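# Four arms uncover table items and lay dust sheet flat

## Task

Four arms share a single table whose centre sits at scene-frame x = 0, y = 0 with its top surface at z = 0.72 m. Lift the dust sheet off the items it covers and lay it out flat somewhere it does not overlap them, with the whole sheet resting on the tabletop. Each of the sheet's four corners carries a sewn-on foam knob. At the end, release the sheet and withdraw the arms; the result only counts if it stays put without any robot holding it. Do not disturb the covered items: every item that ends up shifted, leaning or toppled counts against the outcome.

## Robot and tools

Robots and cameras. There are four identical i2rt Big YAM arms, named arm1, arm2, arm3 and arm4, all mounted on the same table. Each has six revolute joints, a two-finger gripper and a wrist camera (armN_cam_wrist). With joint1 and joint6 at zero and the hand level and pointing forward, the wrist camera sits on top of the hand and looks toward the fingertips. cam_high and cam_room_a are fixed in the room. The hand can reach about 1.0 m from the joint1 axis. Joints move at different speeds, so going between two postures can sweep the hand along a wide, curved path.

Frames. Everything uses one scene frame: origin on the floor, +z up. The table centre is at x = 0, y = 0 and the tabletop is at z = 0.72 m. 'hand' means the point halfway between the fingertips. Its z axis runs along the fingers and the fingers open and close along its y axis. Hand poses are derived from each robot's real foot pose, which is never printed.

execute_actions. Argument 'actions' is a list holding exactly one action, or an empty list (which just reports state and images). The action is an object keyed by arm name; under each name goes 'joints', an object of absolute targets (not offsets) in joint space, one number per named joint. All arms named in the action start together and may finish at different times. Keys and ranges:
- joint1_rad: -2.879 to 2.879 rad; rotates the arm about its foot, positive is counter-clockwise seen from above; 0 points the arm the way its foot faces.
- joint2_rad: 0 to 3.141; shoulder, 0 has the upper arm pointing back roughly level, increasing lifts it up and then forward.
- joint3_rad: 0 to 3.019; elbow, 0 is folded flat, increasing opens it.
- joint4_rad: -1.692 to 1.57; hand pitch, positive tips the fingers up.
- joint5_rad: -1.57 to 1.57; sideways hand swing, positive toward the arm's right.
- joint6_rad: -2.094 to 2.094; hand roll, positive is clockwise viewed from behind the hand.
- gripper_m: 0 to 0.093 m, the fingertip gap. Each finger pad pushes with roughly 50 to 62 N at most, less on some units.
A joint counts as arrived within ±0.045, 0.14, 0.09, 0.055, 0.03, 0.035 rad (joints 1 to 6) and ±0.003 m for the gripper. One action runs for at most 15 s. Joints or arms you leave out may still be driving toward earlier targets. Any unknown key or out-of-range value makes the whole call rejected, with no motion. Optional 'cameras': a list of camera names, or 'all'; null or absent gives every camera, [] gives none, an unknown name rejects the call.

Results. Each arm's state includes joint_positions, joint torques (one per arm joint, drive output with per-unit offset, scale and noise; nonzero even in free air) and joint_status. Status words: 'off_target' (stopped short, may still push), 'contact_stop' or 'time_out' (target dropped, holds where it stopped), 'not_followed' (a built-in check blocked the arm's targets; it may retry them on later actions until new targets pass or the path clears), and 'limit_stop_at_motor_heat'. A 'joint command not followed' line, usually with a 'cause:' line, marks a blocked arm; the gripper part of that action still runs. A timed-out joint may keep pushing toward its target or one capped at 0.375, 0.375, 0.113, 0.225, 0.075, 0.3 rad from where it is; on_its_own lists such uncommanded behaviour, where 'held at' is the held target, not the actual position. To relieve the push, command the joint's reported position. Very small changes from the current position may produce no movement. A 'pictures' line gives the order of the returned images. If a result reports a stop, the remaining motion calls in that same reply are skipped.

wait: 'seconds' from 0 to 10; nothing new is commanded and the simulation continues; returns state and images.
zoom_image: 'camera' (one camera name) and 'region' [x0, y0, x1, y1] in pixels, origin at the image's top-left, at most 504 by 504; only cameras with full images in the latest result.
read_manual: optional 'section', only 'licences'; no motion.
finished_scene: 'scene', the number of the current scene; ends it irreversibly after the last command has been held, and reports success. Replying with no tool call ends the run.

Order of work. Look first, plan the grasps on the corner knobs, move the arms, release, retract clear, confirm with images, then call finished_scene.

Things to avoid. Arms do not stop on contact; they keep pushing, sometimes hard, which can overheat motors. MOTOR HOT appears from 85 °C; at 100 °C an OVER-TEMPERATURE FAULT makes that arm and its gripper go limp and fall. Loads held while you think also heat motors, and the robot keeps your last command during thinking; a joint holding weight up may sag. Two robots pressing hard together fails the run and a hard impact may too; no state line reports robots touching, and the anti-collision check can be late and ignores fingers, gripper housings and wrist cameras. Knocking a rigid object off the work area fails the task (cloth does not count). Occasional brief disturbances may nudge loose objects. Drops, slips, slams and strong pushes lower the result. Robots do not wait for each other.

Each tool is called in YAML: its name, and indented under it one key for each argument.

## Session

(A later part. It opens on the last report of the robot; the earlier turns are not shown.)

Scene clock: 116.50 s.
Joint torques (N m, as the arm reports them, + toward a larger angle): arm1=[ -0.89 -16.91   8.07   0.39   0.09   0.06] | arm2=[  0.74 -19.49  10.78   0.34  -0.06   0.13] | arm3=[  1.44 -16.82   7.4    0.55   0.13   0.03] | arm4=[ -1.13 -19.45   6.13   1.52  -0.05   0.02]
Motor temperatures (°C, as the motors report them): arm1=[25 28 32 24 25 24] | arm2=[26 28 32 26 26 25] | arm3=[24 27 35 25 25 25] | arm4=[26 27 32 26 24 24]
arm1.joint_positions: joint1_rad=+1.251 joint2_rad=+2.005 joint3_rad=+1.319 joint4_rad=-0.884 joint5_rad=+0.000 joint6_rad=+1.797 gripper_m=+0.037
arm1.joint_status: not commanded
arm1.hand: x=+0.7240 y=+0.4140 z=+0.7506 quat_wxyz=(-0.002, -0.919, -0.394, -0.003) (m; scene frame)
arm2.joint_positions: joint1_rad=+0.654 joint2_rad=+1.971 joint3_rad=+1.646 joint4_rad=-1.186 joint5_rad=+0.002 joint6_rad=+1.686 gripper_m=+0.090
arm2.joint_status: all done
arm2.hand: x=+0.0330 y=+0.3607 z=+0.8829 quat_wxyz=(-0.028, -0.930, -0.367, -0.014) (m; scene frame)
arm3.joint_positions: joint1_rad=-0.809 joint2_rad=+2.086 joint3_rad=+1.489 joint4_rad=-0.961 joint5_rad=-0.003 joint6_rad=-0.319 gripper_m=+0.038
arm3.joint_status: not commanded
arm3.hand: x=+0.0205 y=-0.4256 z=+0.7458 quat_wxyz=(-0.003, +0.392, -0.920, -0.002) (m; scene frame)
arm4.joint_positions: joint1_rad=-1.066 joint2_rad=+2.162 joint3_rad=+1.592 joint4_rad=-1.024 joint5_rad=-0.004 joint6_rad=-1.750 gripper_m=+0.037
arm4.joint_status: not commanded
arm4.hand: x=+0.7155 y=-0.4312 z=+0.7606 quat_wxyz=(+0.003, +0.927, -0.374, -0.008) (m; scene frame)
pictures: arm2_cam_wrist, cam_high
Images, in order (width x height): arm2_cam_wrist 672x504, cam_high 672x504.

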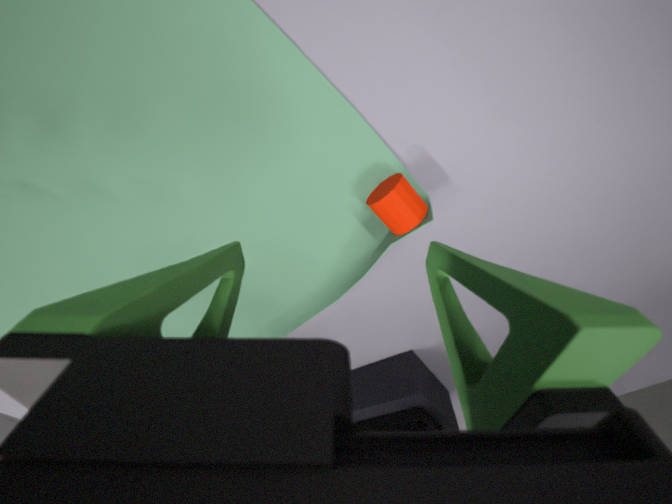

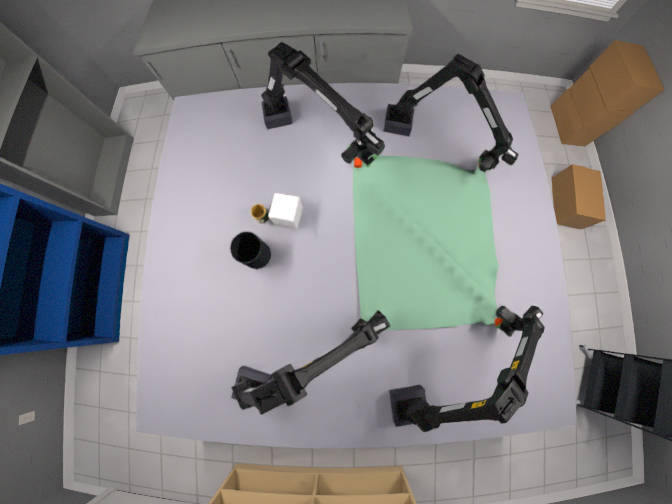

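execute_actions:
  actions:
    - {"arm1":{"joints":{"joint1_rad":1.32}},"arm2":{"joints":{"joint2_rad":1.0,"joint1_rad":0.2}},"arm3":{"joints":{"joint1_rad":-0.85,"joint2_rad":2.01,"joint3_rad":1.34,"joint4_rad":-0.885}},"arm4":{"joints":{"gripper_m":0.09}}}
  cameras: []

execute_actions:
  actions:
    - {"arm1":{"joints":{"gripper_m":0.09}},"arm3":{"joints":{"gripper_m":0.09}}}
  cameras: []

execute_actions:
  actions:
    - {"arm1":{"joints":{"joint2_rad":1.0}},"arm3":{"joints":{"joint2_rad":1.0}},"arm4":{"joints":{"joint2_rad":1.0}}}
  cameras: ["cam_high","cam_room_a"]

Scene clock: 130.13 s.
Joint torques (N m, as the arm reports them, + toward a larger angle): arm1=[  0.99 -18.2    7.84   0.32  -0.09   0.07] | arm2=[ 0.78 -3.05  9.83  1.93 -0.07  0.05] | arm3=[  2.33 -16.95   5.9    0.44   0.15   0.07] | arm4=[ -1.09 -19.55   6.15   1.2   -0.1    0.02]
Motor temperatures (°C, as the motors report them): arm1=[25 29 31 24 25 24] | arm2=[26 29 31 26 25 25] | arm3=[24 29 33 25 25 25] | arm4=[26 28 30 26 24 24]
arm1.joint_positions: joint1_rad=+1.312 joint2_rad=+2.005 joint3_rad=+1.319 joint4_rad=-0.884 joint5_rad=+0.004 joint6_rad=+1.797 gripper_m=+0.037
arm1.joint_status: all done
arm1.hand: x=+0.7396 y=+0.4423 z=+0.7507 quat_wxyz=(-0.003, -0.907, -0.422, -0.002) (m; scene frame)
arm2.joint_positions: joint1_rad=+0.199 joint2_rad=+0.995 joint3_rad=+1.656 joint4_rad=-1.186 joint5_rad=+0.002 joint6_rad=+1.686 gripper_m=+0.090
arm2.joint_status: all done
arm2.hand: x=-0.2776 y=+0.4005 z=+1.3932 quat_wxyz=(-0.483, -0.857, -0.127, -0.131) (m; scene frame)
arm3.joint_positions: joint1_rad=-0.847 joint2_rad=+2.017 joint3_rad=+1.351 joint4_rad=-0.893 joint5_rad=-0.004 joint6_rad=-0.320 gripper_m=+0.038
arm3.joint_status: all done
arm3.hand: x=-0.0028 y=-0.4611 z=+0.7409 quat_wxyz=(-0.002, +0.375, -0.927, -0.002) (m; scene frame)
arm4.joint_positions: joint1_rad=-1.066 joint2_rad=+2.162 joint3_rad=+1.592 joint4_rad=-1.016 joint5_rad=-0.003 joint6_rad=-1.750 gripper_m=+0.090
arm4.joint_status: all done
arm4.hand: x=+0.7173 y=-0.4301 z=+0.7606 quat_wxyz=(+0.000, +0.927, -0.374, -0.006) (m; scene frame)
pictures: none
No camera images: the call's "cameras" was empty. Leave "cameras" out to get every camera's image.

Scene clock: 130.90 s.
Joint torques (N m, as the arm reports them, + toward a larger angle): arm1=[  0.83 -17.6    8.08   0.26   0.     0.09] | arm2=[ 0.8  -3.09  9.78  1.96 -0.08  0.05] | arm3=[  2.8  -15.74   6.33   0.69   0.14   0.04] | arm4=[ -1.16 -19.47   6.13   1.21  -0.09   0.02]
Motor temperatures (°C, as the motors report them): arm1=[25 29 31 24 25 24] | arm2=[26 29 31 26 25 25] | arm3=[24 29 33 25 25 25] | arm4=[26 28 30 26 24 24]
arm1.joint_positions: joint1_rad=+1.312 joint2_rad=+2.005 joint3_rad=+1.319 joint4_rad=-0.883 joint5_rad=+0.002 joint6_rad=+1.797 gripper_m=+0.090
arm1.joint_status: all done
arm1.hand: x=+0.7399 y=+0.4425 z=+0.7507 quat_wxyz=(-0.002, -0.907, -0.422, -0.003) (m; scene frame)
arm2.joint_positions: joint1_rad=+0.199 joint2_rad=+0.995 joint3_rad=+1.656 joint4_rad=-1.186 joint5_rad=+0.002 joint6_rad=+1.686 gripper_m=+0.090
arm2.joint_status: not commanded
arm2.hand: x=-0.2776 y=+0.4005 z=+1.3932 quat_wxyz=(-0.483, -0.857, -0.127, -0.131) (m; scene frame)
arm3.joint_positions: joint1_rad=-0.844 joint2_rad=+2.014 joint3_rad=+1.345 joint4_rad=-0.893 joint5_rad=-0.003 joint6_rad=-0.321 gripper_m=+0.090
arm3.joint_status: all done
arm3.hand: x=-0.0054 y=-0.4610 z=+0.7410 quat_wxyz=(-0.001, +0.376, -0.927, -0.002) (m; scene frame)
arm4.joint_positions: joint1_rad=-1.066 joint2_rad=+2.162 joint3_rad=+1.592 joint4_rad=-1.016 joint5_rad=-0.003 joint6_rad=-1.750 gripper_m=+0.090
arm4.joint_status: not commanded
arm4.hand: x=+0.7173 y=-0.4301 z=+0.7606 quat_wxyz=(+0.000, +0.927, -0.374, -0.006) (m; scene frame)
pictures: none
No camera images: the call's "cameras" was empty. Leave "cameras" out to get every camera's image.

Scene clock: 132.73 s.
Joint torques (N m, as the arm reports them, + toward a larger angle): arm1=[-1.04 -4.58 11.1   1.4  -0.05 -0.04] | arm2=[ 0.84 -3.07  9.81  1.94 -0.07  0.05] | arm3=[ 1.77 -5.19 11.12  1.97  0.11  0.09] | arm4=[-1.21 -4.62  8.27  2.71 -0.05  0.11]
Motor temperatures (°C, as the motors report them): arm1=[25 29 31 24 25 24] | arm2=[26 28 31 26 25 25] | arm3=[24 29 33 25 25 25] | arm4=[26 28 30 26 24 24]
arm1.joint_positions: joint1_rad=+1.312 joint2_rad=+0.982 joint3_rad=+1.319 joint4_rad=-0.878 joint5_rad=+0.002 joint6_rad=+1.797 gripper_m=+0.090
arm1.joint_status: all done
arm1.hand: x=+0.6478 y=+0.4876 z=+1.2752 quat_wxyz=(-0.390, -0.788, -0.365, -0.305) (m; scene frame)
arm2.joint_positions: joint1_rad=+0.199 joint2_rad=+0.995 joint3_rad=+1.656 joint4_rad=-1.186 joint5_rad=+0.002 joint6_rad=+1.686 gripper_m=+0.090
arm2.joint_status: not commanded
arm2.hand: x=-0.2776 y=+0.4005 z=+1.3932 quat_wxyz=(-0.483, -0.857, -0.127, -0.131) (m; scene frame)
arm3.joint_positions: joint1_rad=-0.844 joint2_rad=+0.988 joint3_rad=+1.324 joint4_rad=-0.893 joint5_rad=-0.003 joint6_rad=-0.321 gripper_m=+0.090
arm3.joint_status: all done
arm3.hand: x=-0.0991 y=-0.5068 z=+1.2606 quat_wxyz=(-0.481, +0.330, -0.811, -0.033) (m; scene frame)
arm4.joint_positions: joint1_rad=-1.066 joint2_rad=+0.998 joint3_rad=+1.581 joint4_rad=-1.010 joint5_rad=-0.003 joint6_rad=-1.750 gripper_m=+0.090
arm4.joint_status: all done
arm4.hand: x=+0.5605 y=-0.5487 z=+1.3974 quat_wxyz=(-0.463, +0.777, -0.315, +0.287) (m; scene frame)
pictures: cam_high, cam_room_a
Images, in order (width x height): cam_high 672x504, cam_room_a 672x504.

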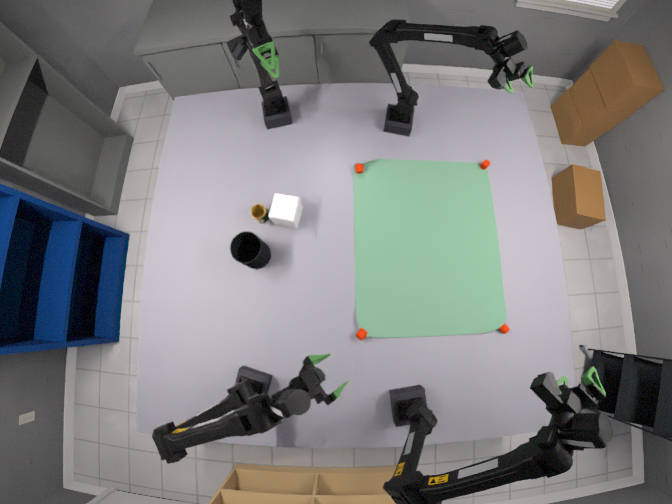

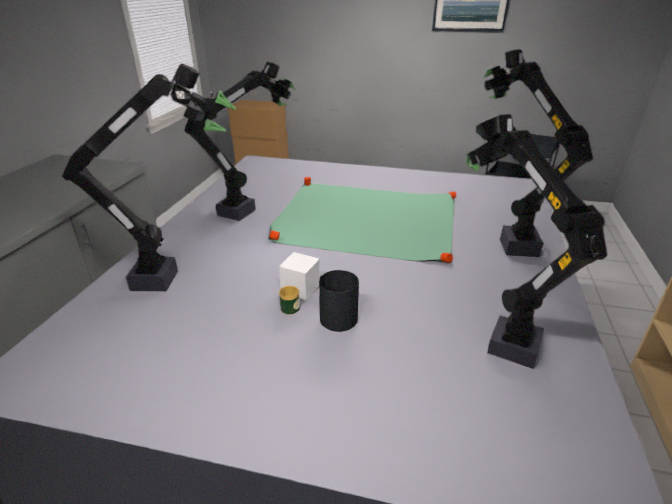

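finished_scene:
  scene: 2

The scene is finished: the task was done.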